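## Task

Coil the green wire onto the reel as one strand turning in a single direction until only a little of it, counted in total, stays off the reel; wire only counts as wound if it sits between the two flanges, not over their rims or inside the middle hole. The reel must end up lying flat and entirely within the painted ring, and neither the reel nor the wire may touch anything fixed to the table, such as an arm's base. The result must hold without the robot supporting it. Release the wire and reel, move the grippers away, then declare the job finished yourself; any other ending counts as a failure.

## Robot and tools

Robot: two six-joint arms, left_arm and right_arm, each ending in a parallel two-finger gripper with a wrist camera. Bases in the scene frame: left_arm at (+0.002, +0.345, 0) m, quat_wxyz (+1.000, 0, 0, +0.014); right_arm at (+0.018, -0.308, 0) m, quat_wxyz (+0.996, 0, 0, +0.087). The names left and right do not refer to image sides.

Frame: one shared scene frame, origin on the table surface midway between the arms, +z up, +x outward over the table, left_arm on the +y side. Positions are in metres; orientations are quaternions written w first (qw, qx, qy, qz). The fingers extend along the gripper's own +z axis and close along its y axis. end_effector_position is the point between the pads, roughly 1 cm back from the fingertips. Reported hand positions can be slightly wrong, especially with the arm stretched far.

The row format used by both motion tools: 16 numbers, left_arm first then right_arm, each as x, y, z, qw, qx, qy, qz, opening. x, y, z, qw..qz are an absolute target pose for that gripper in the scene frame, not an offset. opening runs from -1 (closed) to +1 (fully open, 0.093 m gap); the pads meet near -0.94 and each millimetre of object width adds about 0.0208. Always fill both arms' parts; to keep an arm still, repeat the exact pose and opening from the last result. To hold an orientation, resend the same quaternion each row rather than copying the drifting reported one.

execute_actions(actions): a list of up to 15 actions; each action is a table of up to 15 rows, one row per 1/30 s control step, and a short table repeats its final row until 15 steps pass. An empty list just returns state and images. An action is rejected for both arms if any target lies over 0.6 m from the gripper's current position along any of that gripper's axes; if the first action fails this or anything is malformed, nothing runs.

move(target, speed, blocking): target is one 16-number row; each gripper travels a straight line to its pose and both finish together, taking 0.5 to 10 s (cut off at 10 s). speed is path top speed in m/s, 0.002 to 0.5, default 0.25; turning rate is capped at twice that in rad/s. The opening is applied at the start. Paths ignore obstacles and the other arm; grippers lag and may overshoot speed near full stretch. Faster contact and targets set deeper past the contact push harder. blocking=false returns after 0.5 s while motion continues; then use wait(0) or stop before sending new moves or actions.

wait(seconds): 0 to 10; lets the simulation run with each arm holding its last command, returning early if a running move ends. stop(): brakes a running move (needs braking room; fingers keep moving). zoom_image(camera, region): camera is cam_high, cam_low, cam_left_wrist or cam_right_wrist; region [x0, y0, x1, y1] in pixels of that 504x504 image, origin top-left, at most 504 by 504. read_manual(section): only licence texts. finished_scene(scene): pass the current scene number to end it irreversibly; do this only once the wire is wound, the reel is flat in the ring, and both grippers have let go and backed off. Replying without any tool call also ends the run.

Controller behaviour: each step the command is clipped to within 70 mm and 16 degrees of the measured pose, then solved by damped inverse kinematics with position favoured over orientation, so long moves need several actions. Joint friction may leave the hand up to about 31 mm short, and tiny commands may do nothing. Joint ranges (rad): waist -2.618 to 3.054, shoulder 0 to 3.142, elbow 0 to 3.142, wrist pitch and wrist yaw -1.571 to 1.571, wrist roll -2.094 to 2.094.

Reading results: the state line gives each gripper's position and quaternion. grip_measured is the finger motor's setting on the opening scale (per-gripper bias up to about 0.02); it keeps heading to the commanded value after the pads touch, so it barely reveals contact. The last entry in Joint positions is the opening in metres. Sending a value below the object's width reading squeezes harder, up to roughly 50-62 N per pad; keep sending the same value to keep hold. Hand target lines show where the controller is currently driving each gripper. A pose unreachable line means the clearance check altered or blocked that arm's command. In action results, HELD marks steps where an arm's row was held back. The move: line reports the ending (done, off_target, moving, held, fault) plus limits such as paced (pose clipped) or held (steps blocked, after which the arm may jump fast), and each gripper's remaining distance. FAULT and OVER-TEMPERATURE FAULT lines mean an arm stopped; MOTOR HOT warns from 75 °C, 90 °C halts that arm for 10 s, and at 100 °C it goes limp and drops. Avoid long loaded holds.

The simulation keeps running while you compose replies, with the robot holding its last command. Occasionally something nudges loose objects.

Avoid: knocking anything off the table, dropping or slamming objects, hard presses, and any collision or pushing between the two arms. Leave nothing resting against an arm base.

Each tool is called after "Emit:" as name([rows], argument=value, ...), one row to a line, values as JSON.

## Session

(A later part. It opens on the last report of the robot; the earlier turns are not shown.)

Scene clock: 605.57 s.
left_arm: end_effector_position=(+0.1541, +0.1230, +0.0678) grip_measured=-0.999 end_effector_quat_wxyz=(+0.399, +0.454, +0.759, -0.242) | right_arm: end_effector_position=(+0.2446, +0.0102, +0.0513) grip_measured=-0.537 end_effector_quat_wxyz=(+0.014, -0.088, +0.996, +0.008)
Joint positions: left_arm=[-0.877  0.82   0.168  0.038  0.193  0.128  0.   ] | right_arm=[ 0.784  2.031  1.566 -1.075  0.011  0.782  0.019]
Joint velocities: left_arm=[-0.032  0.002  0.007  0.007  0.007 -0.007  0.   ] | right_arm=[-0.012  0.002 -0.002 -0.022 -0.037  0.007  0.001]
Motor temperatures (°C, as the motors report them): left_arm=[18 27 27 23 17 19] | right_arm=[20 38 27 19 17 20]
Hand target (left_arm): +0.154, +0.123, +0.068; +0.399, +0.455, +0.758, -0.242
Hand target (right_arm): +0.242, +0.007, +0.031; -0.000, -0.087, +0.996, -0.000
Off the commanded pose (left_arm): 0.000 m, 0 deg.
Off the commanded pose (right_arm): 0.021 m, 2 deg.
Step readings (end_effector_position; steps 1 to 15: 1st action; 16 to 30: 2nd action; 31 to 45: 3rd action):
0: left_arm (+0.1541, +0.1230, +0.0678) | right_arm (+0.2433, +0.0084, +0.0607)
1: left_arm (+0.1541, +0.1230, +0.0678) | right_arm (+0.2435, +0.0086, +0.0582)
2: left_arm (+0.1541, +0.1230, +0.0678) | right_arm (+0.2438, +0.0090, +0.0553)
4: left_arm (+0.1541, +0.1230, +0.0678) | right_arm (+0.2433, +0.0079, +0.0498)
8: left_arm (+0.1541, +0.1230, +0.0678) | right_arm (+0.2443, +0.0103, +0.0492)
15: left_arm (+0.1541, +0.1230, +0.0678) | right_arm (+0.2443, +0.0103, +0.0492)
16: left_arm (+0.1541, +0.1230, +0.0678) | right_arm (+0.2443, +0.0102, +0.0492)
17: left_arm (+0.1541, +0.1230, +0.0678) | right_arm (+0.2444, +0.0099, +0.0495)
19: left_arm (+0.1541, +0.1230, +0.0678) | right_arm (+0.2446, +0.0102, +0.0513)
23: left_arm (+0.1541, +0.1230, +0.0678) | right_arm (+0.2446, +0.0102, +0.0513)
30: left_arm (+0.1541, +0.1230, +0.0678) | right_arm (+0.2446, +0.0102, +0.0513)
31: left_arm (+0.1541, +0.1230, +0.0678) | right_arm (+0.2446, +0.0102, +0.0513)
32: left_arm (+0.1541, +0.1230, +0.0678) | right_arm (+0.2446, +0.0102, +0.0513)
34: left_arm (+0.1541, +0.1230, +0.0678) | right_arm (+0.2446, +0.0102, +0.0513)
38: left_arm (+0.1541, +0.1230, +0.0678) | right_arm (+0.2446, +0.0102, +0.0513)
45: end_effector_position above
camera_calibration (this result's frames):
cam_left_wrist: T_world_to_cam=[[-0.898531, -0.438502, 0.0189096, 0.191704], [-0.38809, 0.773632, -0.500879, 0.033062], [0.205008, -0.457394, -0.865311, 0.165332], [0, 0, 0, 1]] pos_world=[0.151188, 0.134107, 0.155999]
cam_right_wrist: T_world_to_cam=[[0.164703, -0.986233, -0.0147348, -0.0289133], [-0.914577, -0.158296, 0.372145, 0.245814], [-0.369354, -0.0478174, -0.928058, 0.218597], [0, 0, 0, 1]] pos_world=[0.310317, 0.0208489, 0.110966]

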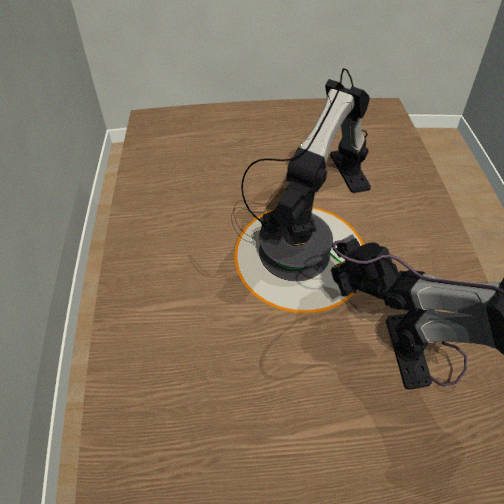

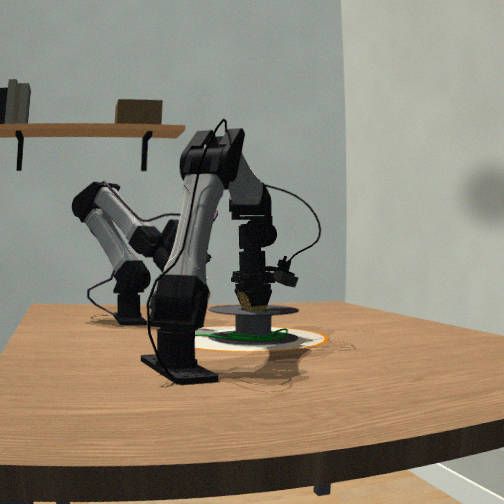

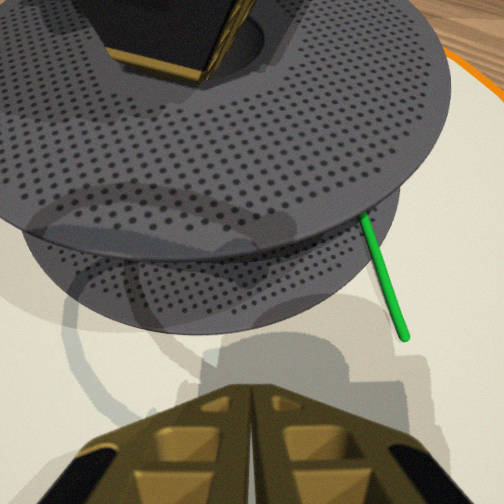

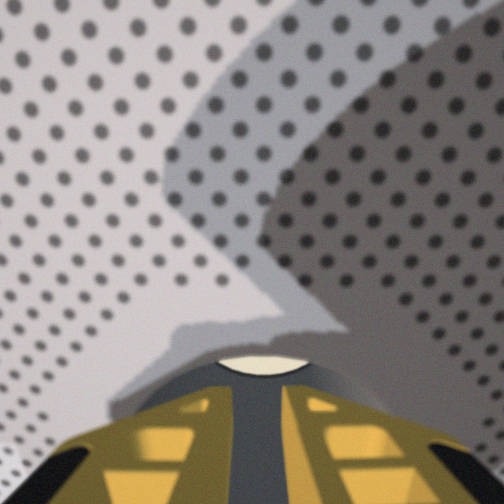

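Emit:
move(target=[0.1541,0.123,0.068,0.399,0.455,0.758,-0.242,-1,0.2446,0.0102,0.04,0,0.334,0.9426,0,-0.35], speed=0.2)

Scene clock: 608.57 s.
left_arm: end_effector_position=(+0.1541, +0.1230, +0.0678) grip_measured=-0.999 end_effector_quat_wxyz=(+0.399, +0.454, +0.759, -0.242) | right_arm: end_effector_position=(+0.2450, +0.0104, +0.0541) grip_measured=-0.449 end_effector_quat_wxyz=(+0.011, +0.319, +0.948, +0.015)
Joint positions: left_arm=[-0.877  0.82   0.168  0.038  0.193  0.128  0.   ] | right_arm=[ 0.784  2.025  1.568 -1.078  0.012  1.606  0.024]
Joint velocities: left_arm=[ 0.002 -0.002 -0.007 -0.095  0.007 -0.081  0.   ] | right_arm=[ 0.017  0.002  0.012  0.037 -0.051  0.037 -0.   ]
Motor temperatures (°C, as the motors report them): left_arm=[18 27 27 23 17 19] | right_arm=[20 38 27 19 17 20]
Hand target (left_arm): +0.154, +0.123, +0.068; +0.399, +0.455, +0.758, -0.242
Hand target (right_arm): +0.244, +0.010, +0.040; +0.000, +0.334, +0.943, +0.000
Off the commanded pose (left_arm): 0.000 m, 0 deg.
Off the commanded pose (right_arm): 0.014 m, 3 deg.
move: off_target (right_arm)
camera_calibration (this result's frames):
cam_left_wrist: T_world_to_cam=[[-0.898531, -0.438502, 0.0189096, 0.191704], [-0.38809, 0.773632, -0.500879, 0.033062], [0.205008, -0.457394, -0.865311, 0.165332], [0, 0, 0, 1]] pos_world=[0.151188, 0.134107, 0.155999]
cam_right_wrist: T_world_to_cam=[[-0.612185, -0.789842, -0.0371266, 0.160784], [-0.737077, 0.55303, 0.388426, 0.193439], [-0.286263, 0.265154, -0.920732, 0.197385], [0, 0, 0, 1]] pos_world=[0.297513, -0.0323206, 0.112572]

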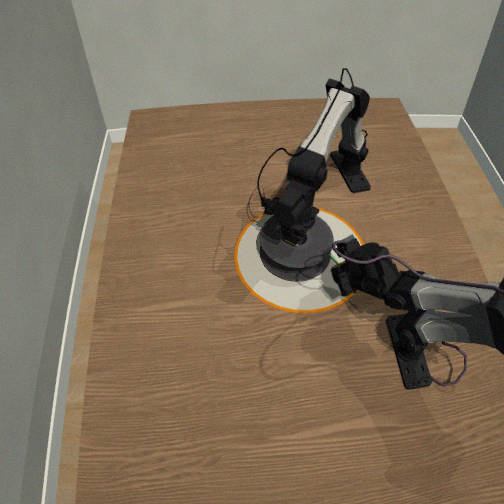

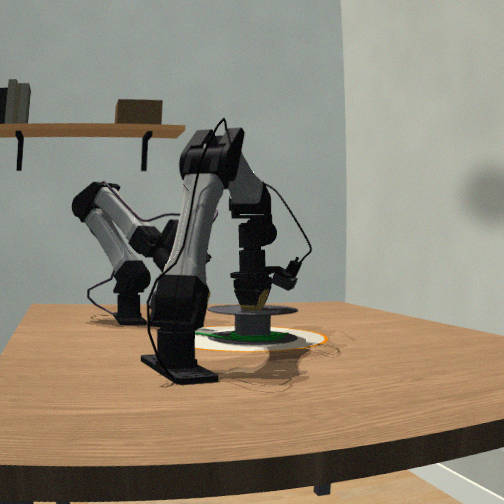

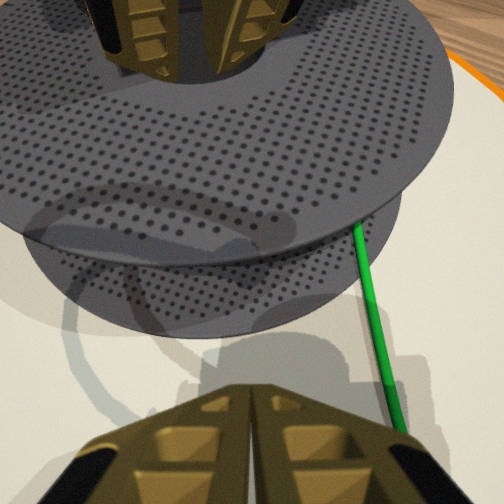

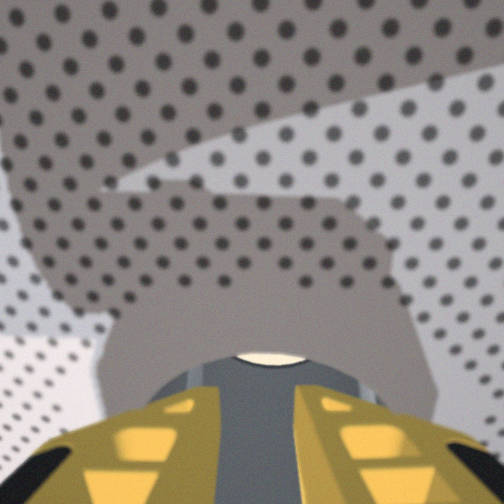

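Emit:
move(target=[0.1541,0.123,0.068,0.399,0.455,0.758,-0.242,-1,0.2446,0.0102,0.035,0,-0.2164,0.9763,0,-0.35], speed=0.2)

Scene clock: 614.73 s.
left_arm: end_effector_position=(+0.1541, +0.1230, +0.0678) grip_measured=-0.999 end_effector_quat_wxyz=(+0.399, +0.454, +0.759, -0.242) | right_arm: end_effector_position=(+0.2447, +0.0138, +0.0555) grip_measured=-0.369 end_effector_quat_wxyz=(+0.017, -0.203, +0.979, +0.017)
Joint positions: left_arm=[-0.877  0.82   0.168  0.038  0.193  0.128  0.   ] | right_arm=[ 0.784  2.022  1.568 -1.068 -0.001  0.548  0.027]
Joint velocities: left_arm=[-0.002  0.017 -0.007  0.066 -0.007  0.007  0.   ] | right_arm=[-0.017 -0.007 -0.007 -0.051  0.037 -0.007 -0.   ]
Motor temperatures (°C, as the motors report them): left_arm=[18 26 28 24 17 19] | right_arm=[20 38 27 19 17 20]
Hand target (left_arm): +0.154, +0.123, +0.068; +0.399, +0.455, +0.758, -0.242
Hand target (right_arm): +0.244, +0.009, +0.036; -0.000, -0.216, +0.976, +0.001
Off the commanded pose (left_arm): 0.000 m, 0 deg.
Off the commanded pose (right_arm): 0.021 m, 3 deg.
move: off_target (right_arm)
camera_calibration (this result's frames):
cam_left_wrist: T_world_to_cam=[[-0.898531, -0.438502, 0.0189096, 0.191704], [-0.38809, 0.773632, -0.500879, 0.033062], [0.205008, -0.457394, -0.865311, 0.165332], [0, 0, 0, 1]] pos_world=[0.151188, 0.134107, 0.155999]
cam_right_wrist: T_world_to_cam=[[0.389149, -0.920753, -0.0278717, -0.0804094], [-0.855171, -0.372347, 0.360612, 0.233978], [-0.342413, -0.116497, -0.932299, 0.217287], [0, 0, 0, 1]] pos_world=[0.305784, 0.0383968, 0.11596]

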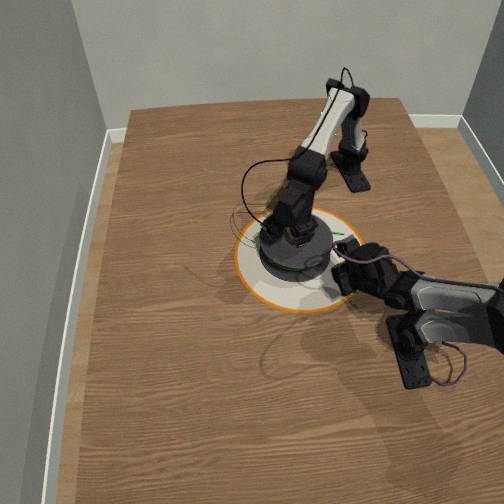

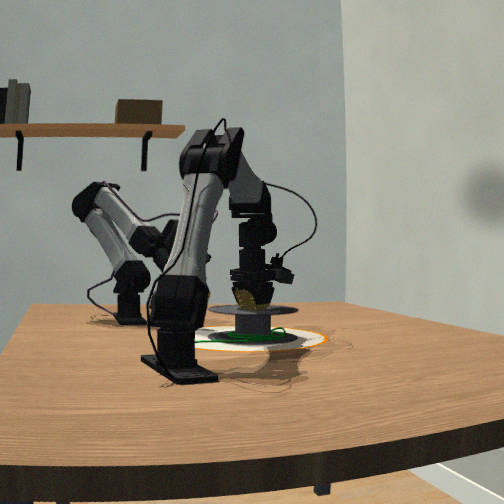

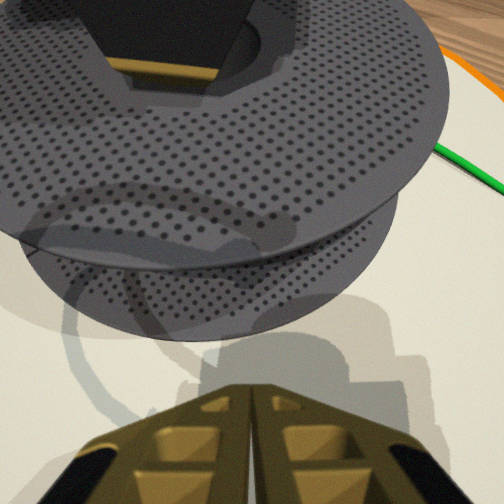

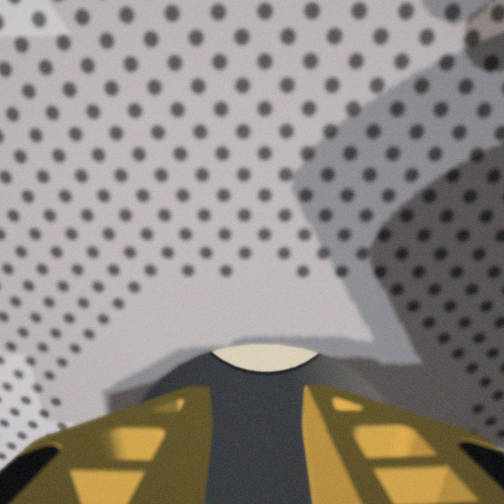

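Emit:
zoom_image(camera="cam_high", region=[230, 190, 400, 320])

Region (230, 190, 400, 320) of cam_high's 504x504 image, scaled by 2.965, with more detail than that image has; it fills the top 385 rows of this view, and the rest is white.

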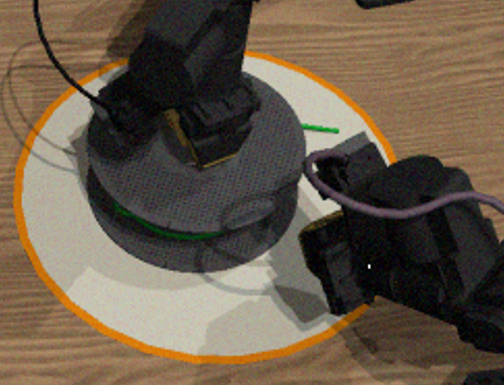

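Emit:
move(target=[0.12,0.2,0.12,0.4962,0.323,0.7793,-0.2054,-1,0.2447,0.0138,0.058,0.017,-0.203,0.979,0.017,-1], speed=0.3)

Emit:
move(target=[0.12,0.2,0.12,0.4962,0.323,0.7793,-0.2054,-1,0.2447,0.012,0.058,0,0.4617,0.887,0,-1], speed=0.5)

Emit:
execute_actions([
  [[0.12,0.2,0.12,0.4962,0.323,0.7793,-0.2054,-1,0.243,0.008,0.03,0,0.4617,0.887,0,-1]],
  [[0.12,0.2,0.12,0.4962,0.323,0.7793,-0.2054,-1,0.243,0.008,0.03,0,0.4617,0.887,0,-0.35]],
])

Scene clock: 620.33 s.
left_arm: end_effector_position=(+0.1228, +0.1957, +0.1085) grip_measured=-0.999 end_effector_quat_wxyz=(+0.479, +0.333, +0.790, -0.190) | right_arm: end_effector_position=(+0.2450, +0.0142, +0.0566) grip_measured=-0.998 end_effector_quat_wxyz=(+0.019, -0.203, +0.979, +0.019)
Joint positions: left_arm=[-1.288  0.012  0.218 -0.746 -0.424 -0.219  0.   ] | right_arm=[ 0.784  2.019  1.568 -1.067 -0.001  0.549  0.   ]
Joint velocities: left_arm=[-0.017 -0.007 -0.022  0.051 -0.081  0.022  0.   ] | right_arm=[-0.002 -0.017  0.012 -0.007 -0.007 -0.022  0.   ]
Motor temperatures (°C, as the motors report them): left_arm=[18 25 28 24 17 19] | right_arm=[20 38 27 19 17 20]
Hand target (left_arm): +0.123, +0.198, +0.119; +0.490, +0.323, +0.785, -0.197
Hand target (right_arm): +0.245, +0.014, +0.058; +0.017, -0.203, +0.979, +0.017
Off the commanded pose (left_arm): 0.013 m, 3 deg.
Off the commanded pose (right_arm): 0.001 m, 0 deg.
joint sent to its limit (left arm) — the command would take joint 2 (shoulder) past its lower limit, so that joint was sent only as far as its limit.
move: off_target (left_arm)
camera_calibration (this result's frames):
cam_left_wrist: T_world_to_cam=[[-0.733594, -0.679511, -0.0102133, 0.224758], [-0.542003, 0.594075, -0.594396, 0.0492447], [0.409967, -0.43051, -0.804107, 0.20314], [0, 0, 0, 1]] pos_world=[0.108291, 0.210924, 0.194912]
cam_right_wrist: T_world_to_cam=[[0.388523, -0.92094, -0.0303264, -0.079794], [-0.856389, -0.373045, 0.356982, 0.234508], [-0.340072, -0.112724, -0.933619, 0.217975], [0, 0, 0, 1]] pos_world=[0.305958, 0.0385675, 0.11737]

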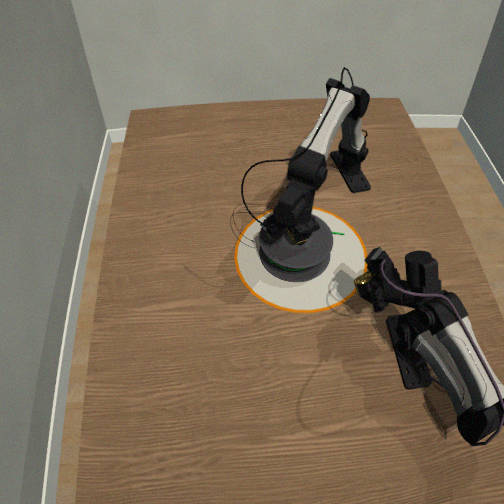

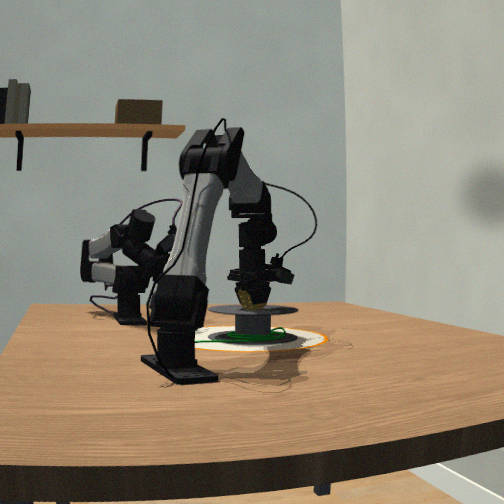

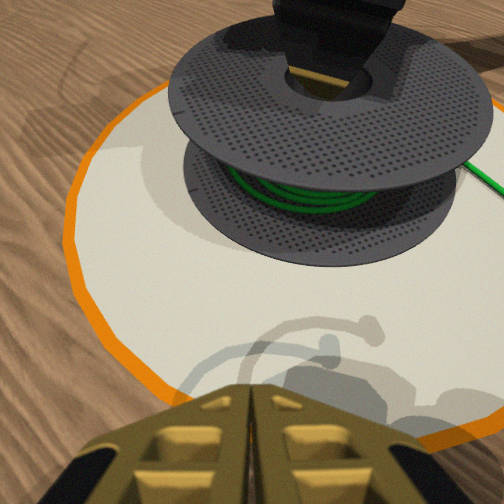

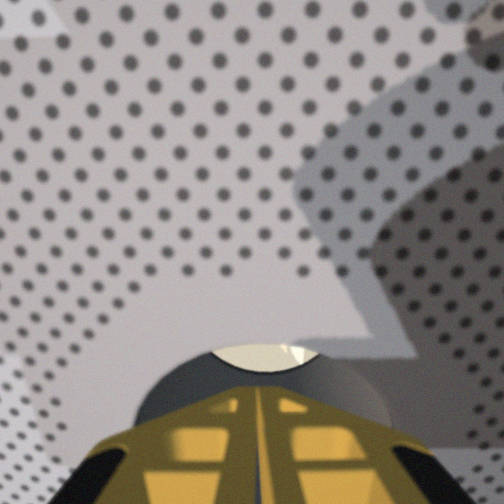

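Scene clock: 622.43 s.
left_arm: end_effector_position=(+0.1203, +0.1976, +0.1103) grip_measured=-0.999 end_effector_quat_wxyz=(+0.482, +0.330, +0.790, -0.187) | right_arm: end_effector_position=(+0.2434, +0.0120, +0.0612) grip_measured=-0.999 end_effector_quat_wxyz=(+0.001, +0.457, +0.889, +0.009)
Joint positions: left_arm=[-1.36   0.012  0.229 -0.776 -0.494 -0.263  0.   ] | right_arm=[ 0.784  2.037  1.614 -1.13  -0.001  1.907  0.   ]
Joint velocities: left_arm=[-0.012 -0.002  0.007 -0.007  0.066 -0.022  0.   ] | right_arm=[-0.012 -0.012 -0.007 -0.022 -0.022 -0.007  0.   ]
Motor temperatures (°C, as the motors report them): left_arm=[18 25 28 24 17 19] | right_arm=[20 38 27 19 17 20]
Hand target (left_arm): +0.120, +0.199, +0.120; +0.491, +0.322, +0.786, -0.196
Hand target (right_arm): +0.245, +0.012, +0.058; -0.000, +0.462, +0.887, +0.001
Off the commanded pose (left_arm): 0.010 m, 3 deg.
Off the commanded pose (right_arm): 0.003 m, 1 deg.
joint sent to its limit (left arm) — the command would take joint 2 (shoulder) past its lower limit, so that joint was sent only as far as its limit.
move: off_target (left_arm)
camera_calibration (this result's frames):
cam_left_wrist: T_world_to_cam=[[-0.727755, -0.685718, -0.0127645, 0.225004], [-0.544936, 0.589442, -0.596325, 0.049293], [0.416435, -0.427022, -0.802642, 0.20484], [0, 0, 0, 1]] pos_world=[0.105307, 0.212705, 0.19668]
cam_right_wrist: T_world_to_cam=[[-0.819061, -0.573424, -0.0180087, 0.207915], [-0.530332, 0.744791, 0.405012, 0.134972], [-0.218831, 0.34128, -0.914134, 0.185276], [0, 0, 0, 1]] pos_world=[0.282419, -0.0445332, 0.118446]

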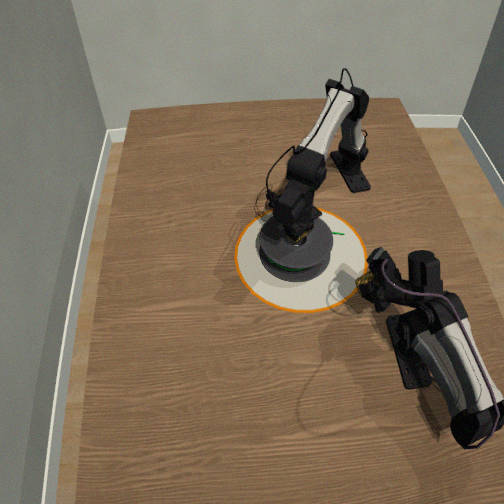

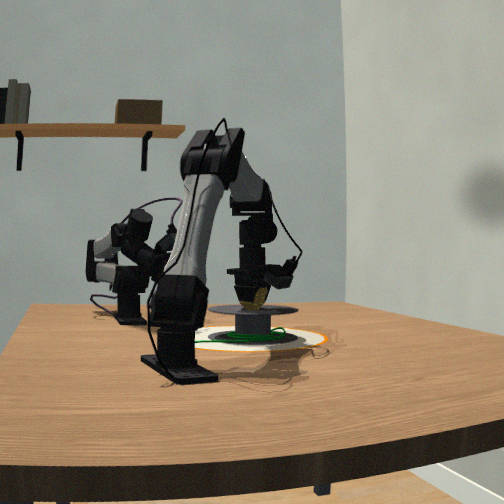

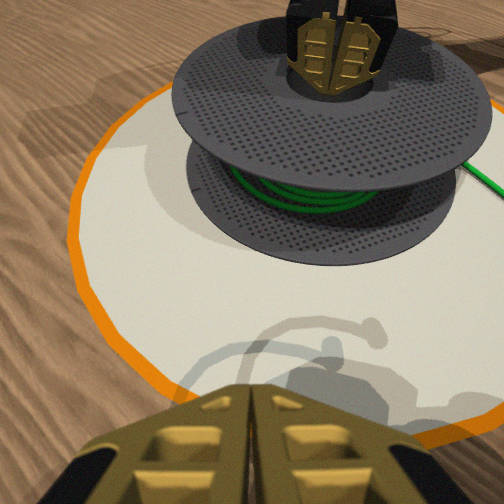

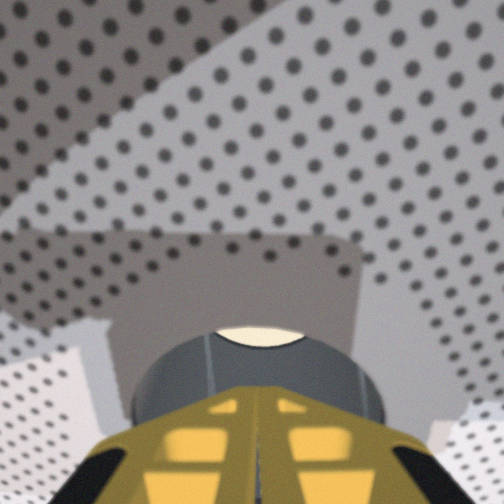

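Scene clock: 623.43 s.
left_arm: end_effector_position=(+0.1203, +0.1976, +0.1104) grip_measured=-0.999 end_effector_quat_wxyz=(+0.482, +0.329, +0.790, -0.187) | right_arm: end_effector_position=(+0.2449, +0.0140, +0.0512) grip_measured=-0.531 end_effector_quat_wxyz=(+0.002, +0.459, +0.888, +0.021)
Joint positions: left_arm=[-1.362  0.012  0.229 -0.776 -0.497 -0.265  0.   ] | right_arm=[ 0.783  2.033  1.567 -1.064 -0.003  1.91   0.02 ]
Joint velocities: left_arm=[-0.002 -0.002  0.002  0.051  0.022 -0.051  0.   ] | right_arm=[ 0.002  0.012  0.012  0.081 -0.051 -0.007 -0.   ]
Motor temperatures (°C, as the motors report them): left_arm=[18 25 28 24 17 19] | right_arm=[20 38 27 19 17 20]
Hand target (left_arm): +0.120, +0.199, +0.120; +0.491, +0.321, +0.786, -0.196
Hand target (right_arm): +0.242, +0.007, +0.031; -0.000, +0.462, +0.887, -0.000
Off the commanded pose (left_arm): 0.010 m, 3 deg.
Off the commanded pose (right_arm): 0.022 m, 2 deg.
joint sent to its limit (left arm) — the command would take joint 2 (shoulder) past its lower limit, so that joint was sent only as far as its limit.
Step readings (end_effector_position; steps 1 to 15: 1st action; 16 to 30: 2nd action):
0: left_arm (+0.1203, +0.1976, +0.1103) | right_arm (+0.2434, +0.0120, +0.0612)
1: left_arm (+0.1203, +0.1976, +0.1103) | right_arm (+0.2435, +0.0121, +0.0586)
2: left_arm (+0.1202, +0.1975, +0.1103) | right_arm (+0.2434, +0.0120, +0.0553)
4: left_arm (+0.1203, +0.1976, +0.1104) | right_arm (+0.2431, +0.0116, +0.0508)
8: left_arm (+0.1203, +0.1976, +0.1104) | right_arm (+0.2442, +0.0137, +0.0493)
15: left_arm (+0.1203, +0.1976, +0.1104) | right_arm (+0.2442, +0.0137, +0.0493)
16: left_arm (+0.1203, +0.1976, +0.1104) | right_arm (+0.2445, +0.0139, +0.0493)
17: left_arm (+0.1203, +0.1976, +0.1104) | right_arm (+0.2447, +0.0140, +0.0496)
19: left_arm (+0.1203, +0.1976, +0.1104) | right_arm (+0.2449, +0.0140, +0.0512)
23: left_arm (+0.1203, +0.1976, +0.1104) | right_arm (+0.2449, +0.0140, +0.0512)
30: end_effector_position above
camera_calibration (this result's frames):
cam_left_wrist: T_world_to_cam=[[-0.726935, -0.686593, -0.012483, 0.225114], [-0.545395, 0.588295, -0.597036, 0.049738], [0.417265, -0.427198, -0.802117, 0.204814], [0, 0, 0, 1]] pos_world=[0.105308, 0.212797, 0.19679]
cam_right_wrist: T_world_to_cam=[[-0.820869, -0.569762, -0.0393165, 0.211615], [-0.53248, 0.73863, 0.41339, 0.138484], [-0.206493, 0.360274, -0.909705, 0.172223], [0, 0, 0, 1]] pos_world=[0.283011, -0.0437659, 0.107745]

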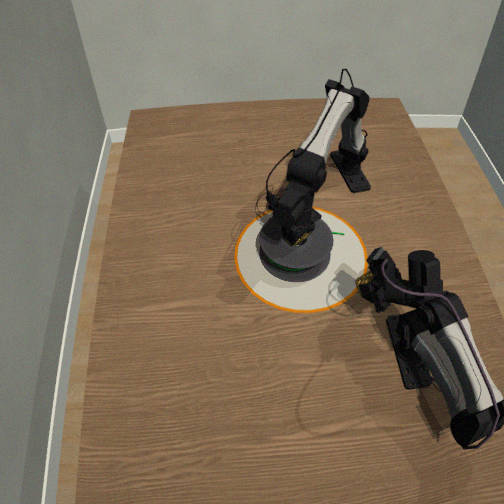

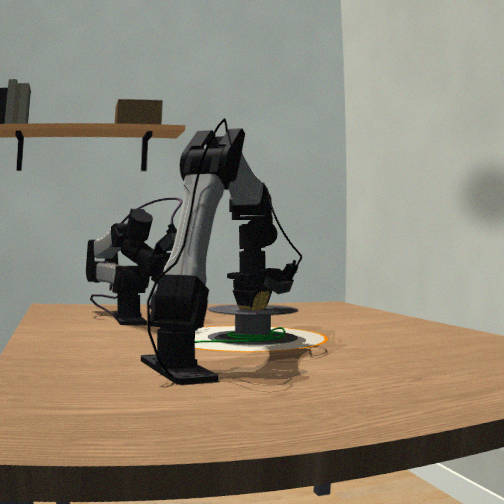

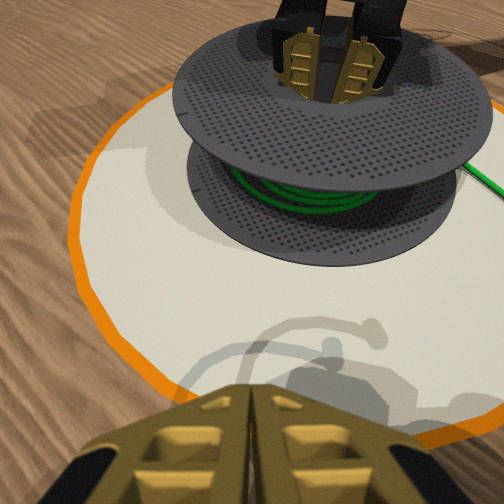

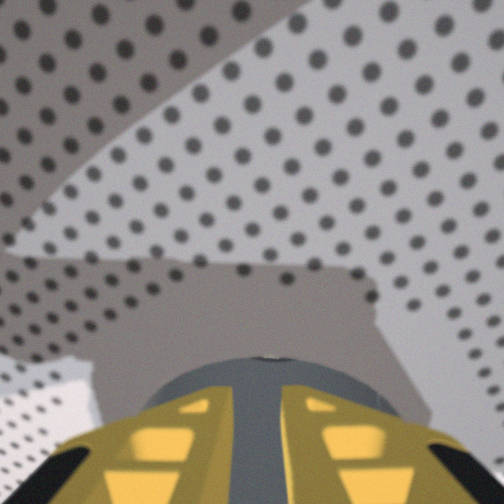

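Emit:
move(target=[0.1203,0.1976,0.1104,0.482,0.329,0.790,-0.187,-1,0.2449,0.012,0.036,0,-0.5,0.866,0,-0.35], speed=0.45)

Emit:
move(target=[0.1203,0.1976,0.1104,0.482,0.329,0.790,-0.187,-1,0.2449,0.012,0.036,0,-0.9962,0.0872,0,-0.35], speed=0.45)

Scene clock: 627.13 s.
left_arm: end_effector_position=(+0.1203, +0.1976, +0.1104) grip_measured=-0.999 end_effector_quat_wxyz=(+0.482, +0.329, +0.790, -0.187) | right_arm: end_effector_position=(+0.2462, +0.0181, +0.0556) grip_measured=-0.369 end_effector_quat_wxyz=(+0.024, -0.487, +0.873, +0.017)
Joint positions: left_arm=[-1.362  0.012  0.229 -0.776 -0.497 -0.265  0.   ] | right_arm=[ 0.783  2.03   1.581 -1.064 -0.01  -0.06   0.027]
Joint velocities: left_arm=[ 0.002  0.007 -0.002 -0.022 -0.051  0.037  0.   ] | right_arm=[ 0.007 -0.007 -0.017 -0.007 -0.051 -0.007 -0.001]
Motor temperatures (°C, as the motors report them): left_arm=[18 25 28 25 17 19] | right_arm=[20 38 27 19 17 20]
Hand target (left_arm): +0.120, +0.198, +0.110; +0.482, +0.329, +0.790, -0.187
Hand target (right_arm): +0.244, +0.011, +0.037; -0.000, -0.500, +0.866, +0.001
Off the commanded pose (left_arm): 0.000 m, 0 deg.
Off the commanded pose (right_arm): 0.021 m, 4 deg.
move: off_target (right_arm)
camera_calibration (this result's frames):
cam_left_wrist: T_world_to_cam=[[-0.726935, -0.686593, -0.012483, 0.225114], [-0.545395, 0.588295, -0.597036, 0.049738], [0.417265, -0.427198, -0.802117, 0.204814], [0, 0, 0, 1]] pos_world=[0.105308, 0.212797, 0.19679]
cam_right_wrist: T_world_to_cam=[[0.845272, -0.534268, -0.00848684, -0.197414], [-0.498994, -0.794946, 0.34506, 0.157593], [-0.191101, -0.287435, -0.938542, 0.184597], [0, 0, 0, 1]] pos_world=[0.280783, 0.0728653, 0.117198]

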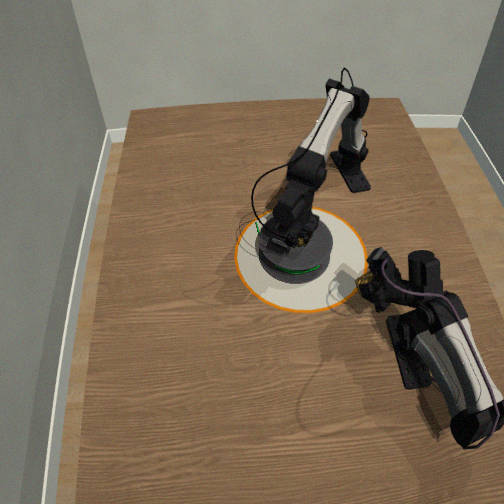

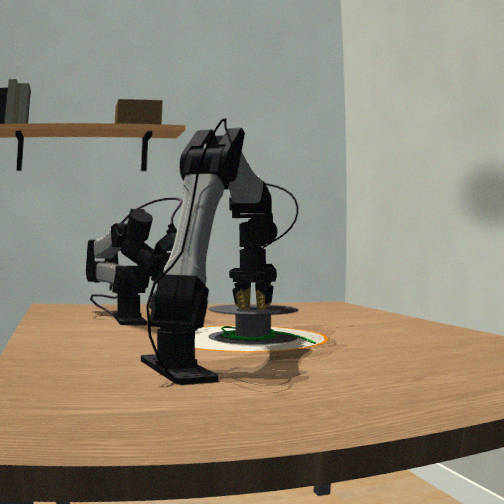

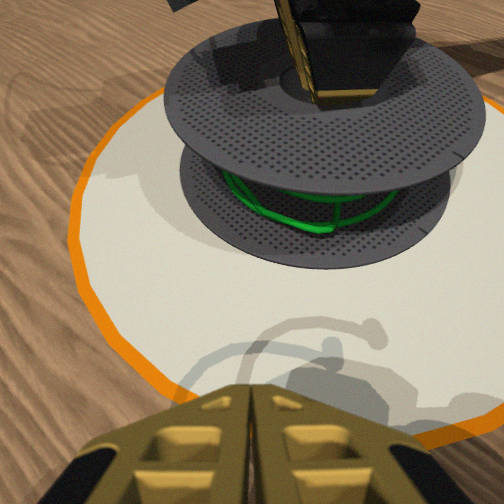

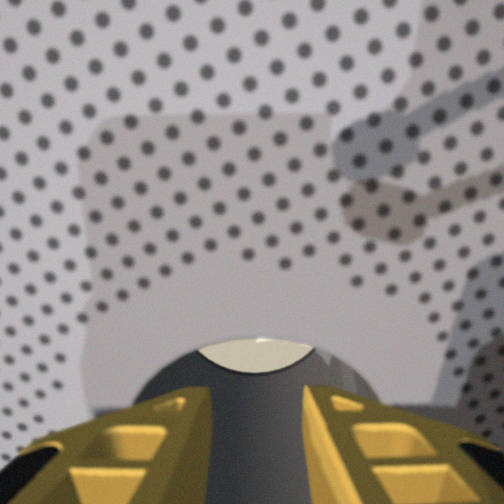

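Scene clock: 630.00 s.
left_arm: end_effector_position=(+0.1203, +0.1976, +0.1104) grip_measured=-0.999 end_effector_quat_wxyz=(+0.482, +0.329, +0.790, -0.187) | right_arm: end_effector_position=(+0.2457, +0.0203, +0.0596) grip_measured=-0.355 end_effector_quat_wxyz=(-0.035, +0.994, -0.103, +0.008)
Joint positions: left_arm=[-1.362  0.012  0.229 -0.776 -0.497 -0.265  0.   ] | right_arm=[ 0.783  2.023  1.585 -1.065 -0.02  -1.979  0.028]
Joint velocities: left_arm=[-0.007 -0.027 -0.017 -0.022 -0.051 -0.051  0.   ] | right_arm=[ 0.002 -0.002 -0.012 -0.037 -0.125  0.066 -0.002]
Motor temperatures (°C, as the motors report them): left_arm=[18 25 29 25 17 19] | right_arm=[20 38 27 19 17 20]
Hand target (left_arm): +0.120, +0.198, +0.110; +0.482, +0.329, +0.790, -0.187
Hand target (right_arm): +0.244, +0.011, +0.037; -0.001, +0.996, -0.087, -0.001
Off the commanded pose (left_arm): 0.000 m, 0 deg.
Off the commanded pose (right_arm): 0.025 m, 4 deg.
move: off_target (right_arm)
camera_calibration (this result's frames):
cam_left_wrist: T_world_to_cam=[[-0.726935, -0.686593, -0.012483, 0.225114], [-0.545395, 0.588295, -0.597036, 0.049738], [0.417265, -0.427198, -0.802117, 0.204814], [0, 0, 0, 1]] pos_world=[0.105308, 0.212797, 0.19679]
cam_right_wrist: T_world_to_cam=[[0.21345, 0.974485, 0.069414, -0.0758], [0.886774, -0.223073, 0.404809, -0.197911], [0.409965, -0.0248522, -0.911763, 0.0342436], [0, 0, 0, 1]] pos_world=[0.177643, 0.0305683, 0.1166]

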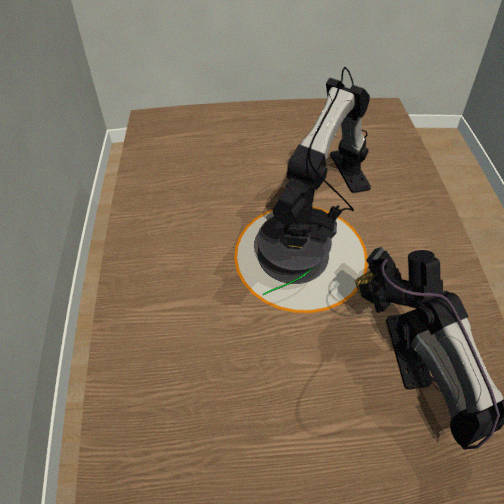

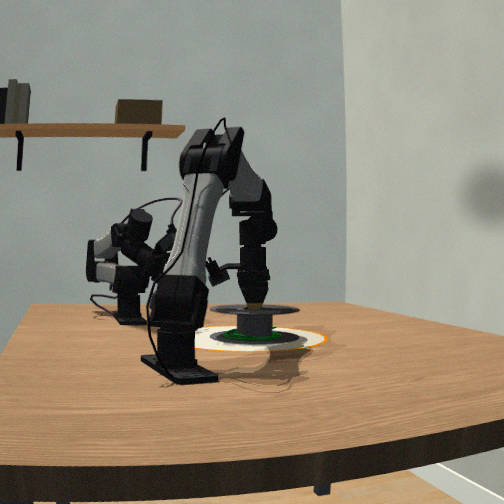

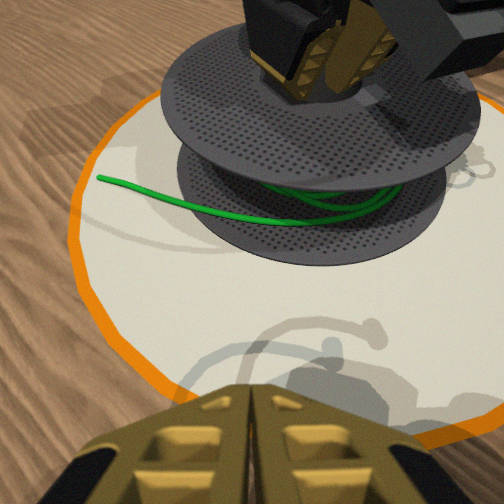

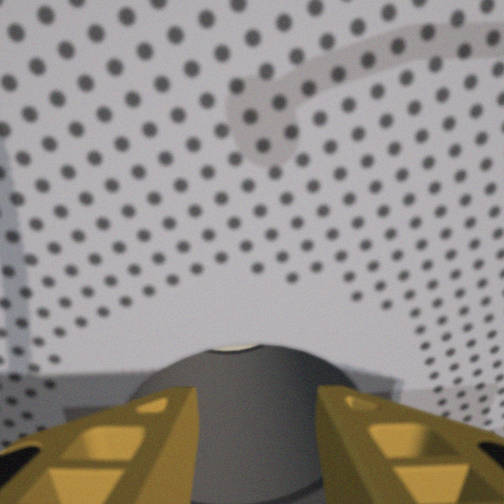

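Emit:
move(target=[0.1203,0.1976,0.1104,0.482,0.329,0.790,-0.187,-1,0.2457,0.0203,0.06,-0.035,0.994,-0.103,0.008,-1])

Emit:
move(target=[0.1203,0.1976,0.1104,0.482,0.329,0.790,-0.187,-1,0.2457,0.018,0.06,0,-0.5,0.866,0,-1], speed=0.5)

Emit:
move(target=[0.150,0.115,0.035,0.4962,0.323,0.7793,-0.2054,-1,0.2457,0.018,0.06,0,0.4226,0.9063,0,-1], speed=0.5)

Scene clock: 633.33 s.
left_arm: end_effector_position=(+0.1203, +0.1976, +0.1104) grip_measured=-0.999 end_effector_quat_wxyz=(+0.482, +0.329, +0.790, -0.187) | right_arm: end_effector_position=(+0.2460, +0.0206, +0.0608) grip_measured=-0.999 end_effector_quat_wxyz=(-0.036, +0.994, -0.102, +0.009)
Joint positions: left_arm=[-1.362  0.012  0.229 -0.776 -0.497 -0.265  0.   ] | right_arm=[ 0.783  2.021  1.586 -1.065 -0.02  -1.981  0.   ]
Joint velocities: left_arm=[-0.002  0.012 -0.002 -0.066  0.007  0.022  0.   ] | right_arm=[-0.017  0.002  0.007 -0.037 -0.007 -0.022  0.   ]
Motor temperatures (°C, as the motors report them): left_arm=[18 25 29 25 17 19] | right_arm=[20 37 27 19 17 20]
Hand target (left_arm): +0.120, +0.198, +0.110; +0.482, +0.329, +0.790, -0.187
Hand target (right_arm): +0.246, +0.020, +0.060; -0.035, +0.994, -0.103, +0.008
Off the commanded pose (left_arm): 0.000 m, 0 deg.
Off the commanded pose (right_arm): 0.001 m, 0 deg.
move: done
camera_calibration (this result's frames):
cam_left_wrist: T_world_to_cam=[[-0.726935, -0.686593, -0.012483, 0.225114], [-0.545395, 0.588295, -0.597036, 0.049738], [0.417265, -0.427198, -0.802117, 0.204814], [0, 0, 0, 1]] pos_world=[0.105308, 0.212797, 0.19679]
cam_right_wrist: T_world_to_cam=[[0.211451, 0.974703, 0.0724044, -0.0758888], [0.88621, -0.222441, 0.406389, -0.198547], [0.412214, -0.0217658, -0.910827, 0.0345754], [0, 0, 0, 1]] pos_world=[0.177749, 0.0305565, 0.117674]

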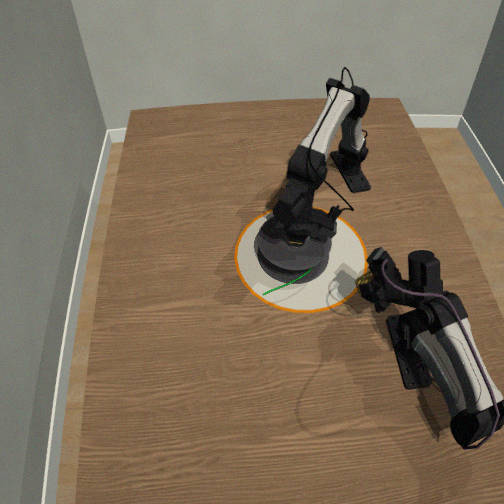

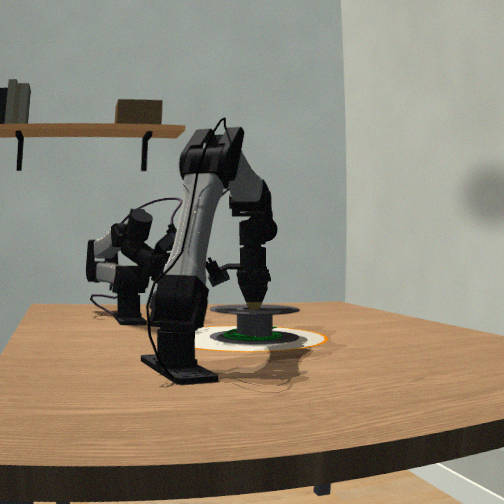

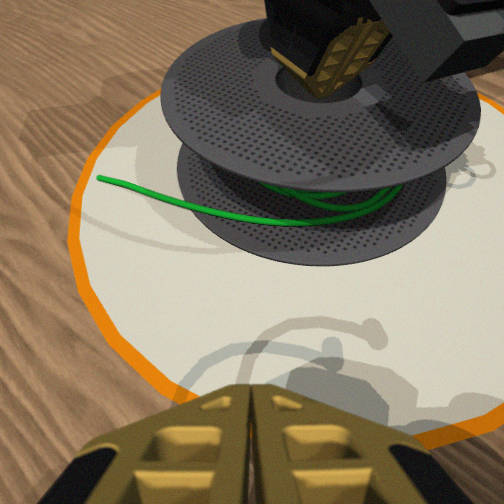

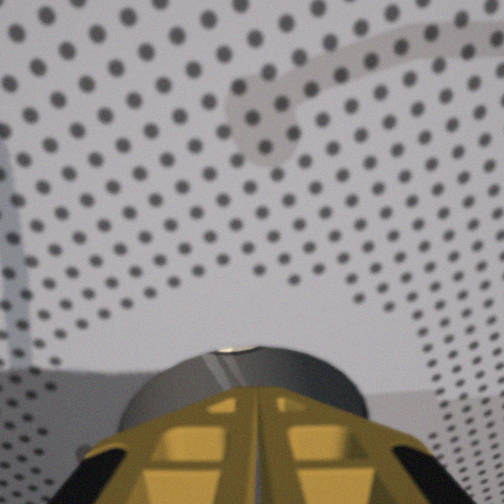

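Scene clock: 635.97 s.
left_arm: end_effector_position=(+0.1203, +0.1976, +0.1104) grip_measured=-0.999 end_effector_quat_wxyz=(+0.482, +0.329, +0.790, -0.187) | right_arm: end_effector_position=(+0.2460, +0.0166, +0.0632) grip_measured=-0.999 end_effector_quat_wxyz=(+0.006, -0.501, +0.865, +0.006)
Joint positions: left_arm=[-1.362  0.012  0.229 -0.776 -0.497 -0.265  0.   ] | right_arm=[ 0.783  2.058  1.653 -1.149 -0.006 -0.093  0.   ]
Joint velocities: left_arm=[-0.007  0.012 -0.007 -0.022  0.007 -0.007  0.   ] | right_arm=[-0.002 -0.012 -0.017 -0.051 -0.066 -0.007  0.   ]
Motor temperatures (°C, as the motors report them): left_arm=[18 24 29 25 17 19] | right_arm=[20 38 27 19 17 20]
Hand target (left_arm): +0.120, +0.198, +0.110; +0.482, +0.329, +0.790, -0.187
Hand target (right_arm): +0.246, +0.018, +0.060; +0.000, -0.500, +0.866, +0.000
Off the commanded pose (left_arm): 0.000 m, 0 deg.
Off the commanded pose (right_arm): 0.003 m, 1 deg.
move: done
camera_calibration (this result's frames):
cam_left_wrist: T_world_to_cam=[[-0.726935, -0.686593, -0.012483, 0.225114], [-0.545395, 0.588295, -0.597036, 0.049738], [0.417265, -0.427198, -0.802117, 0.204814], [0, 0, 0, 1]] pos_world=[0.105308, 0.212797, 0.19679]
cam_right_wrist: T_world_to_cam=[[0.862126, -0.506662, -0.00577142, -0.202764], [-0.466187, -0.797615, 0.382728, 0.143318], [-0.198517, -0.327269, -0.923843, 0.192758], [0, 0, 0, 1]] pos_world=[0.279887, 0.0746632, 0.122056]

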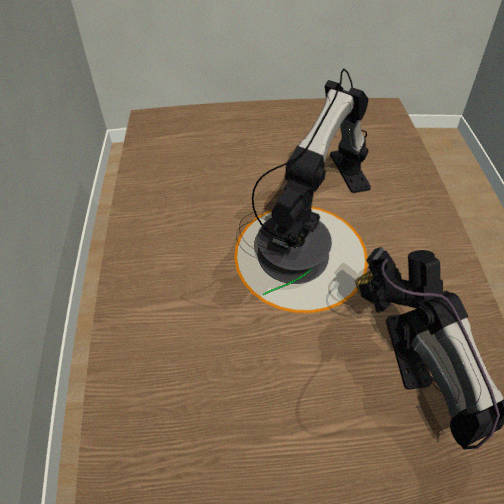

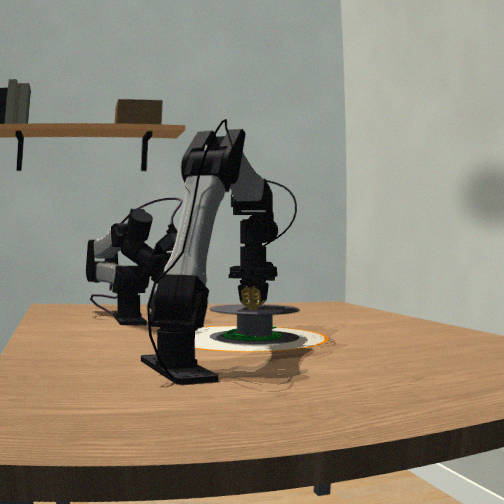

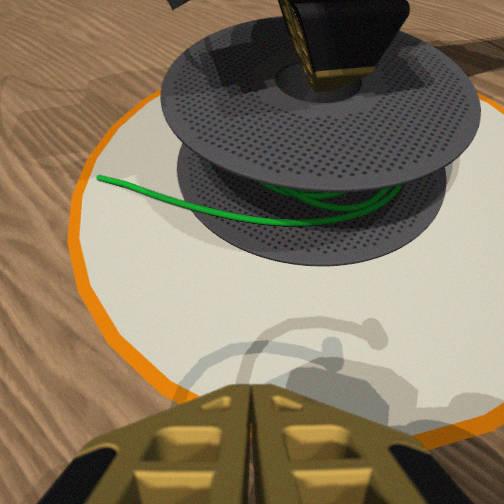

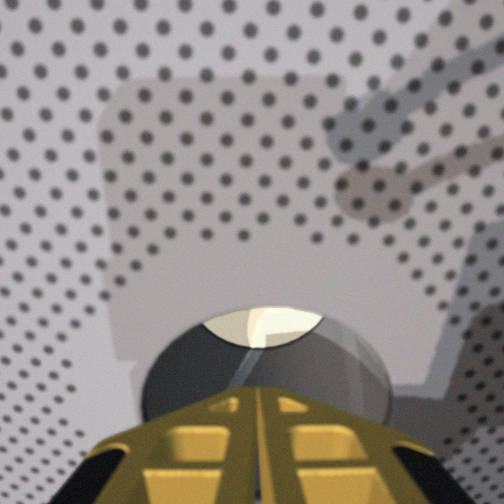

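Scene clock: 638.97 s.
left_arm: end_effector_position=(+0.1476, +0.1129, +0.0423) grip_measured=-0.999 end_effector_quat_wxyz=(+0.483, +0.322, +0.789, -0.201) | right_arm: end_effector_position=(+0.2460, +0.0166, +0.0632) grip_measured=-0.999 end_effector_quat_wxyz=(-0.001, +0.422, +0.906, +0.009)
Joint positions: left_arm=[-1.299  1.153  0.002  0.628 -0.433 -0.245  0.   ] | right_arm=[ 0.783  2.058  1.653 -1.149 -0.006  1.829  0.   ]
Joint velocities: left_arm=[-0.022 -0.017  0.007  0.022  0.066 -0.051  0.   ] | right_arm=[ 0.002 -0.002  0.017  0.022 -0.022  0.051  0.   ]
Motor temperatures (°C, as the motors report them): left_arm=[18 24 29 25 17 19] | right_arm=[20 38 27 19 17 20]
Hand target (left_arm): +0.148, +0.117, +0.037; +0.483, +0.323, +0.791, -0.193
Hand target (right_arm): +0.246, +0.018, +0.060; +0.000, +0.423, +0.906, +0.000
Off the commanded pose (left_arm): 0.008 m, 2 deg.
Off the commanded pose (right_arm): 0.003 m, 1 deg.
joint sent to its limit (left arm) — the command would take joint 3 (elbow) past its lower limit, so that joint was sent only as far as its limit.
move: done
camera_calibration (this result's frames):
cam_left_wrist: T_world_to_cam=[[-0.728062, -0.685316, 0.0163574, 0.18475], [-0.55072, 0.570529, -0.609266, 0.0770677], [0.408207, -0.452592, -0.792798, 0.106457], [0, 0, 0, 1]] pos_world=[0.133495, 0.130824, 0.128332]
cam_right_wrist: T_world_to_cam=[[-0.77226, -0.635112, -0.0157306, 0.202066], [-0.584913, 0.701121, 0.407806, 0.146102], [-0.247973, 0.324133, -0.912933, 0.19344], [0, 0, 0, 1]] pos_world=[0.289472, -0.036801, 0.120195]

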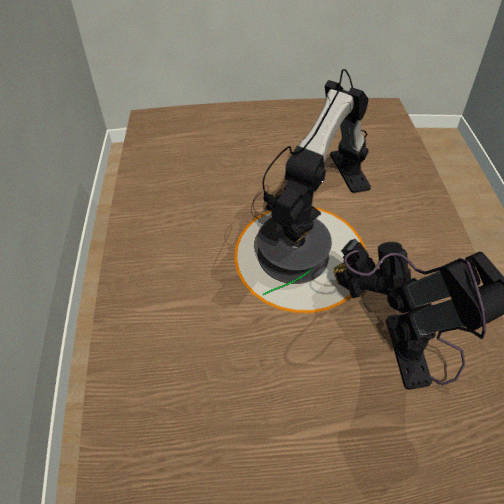

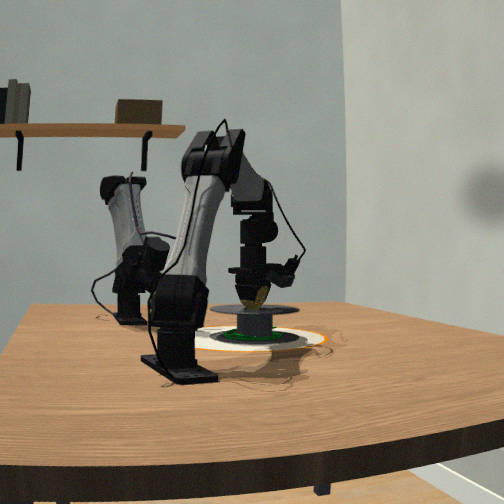

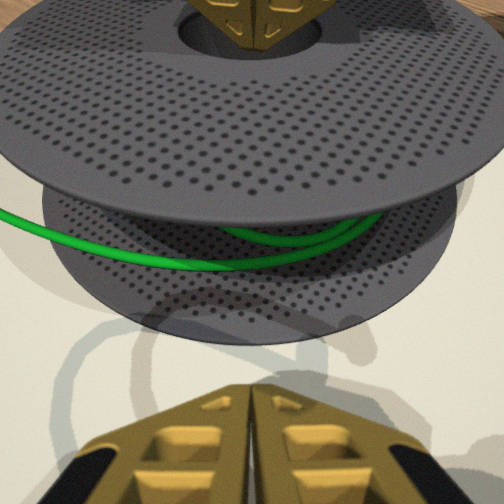

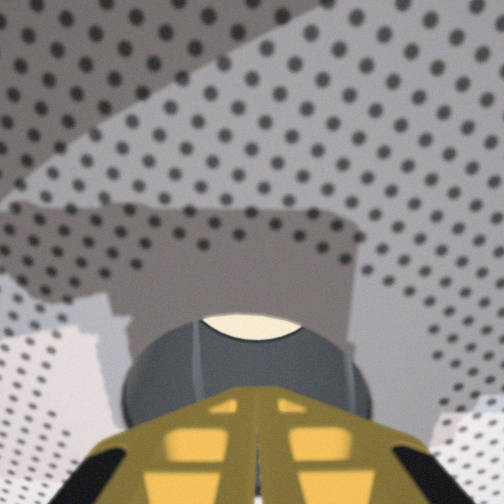

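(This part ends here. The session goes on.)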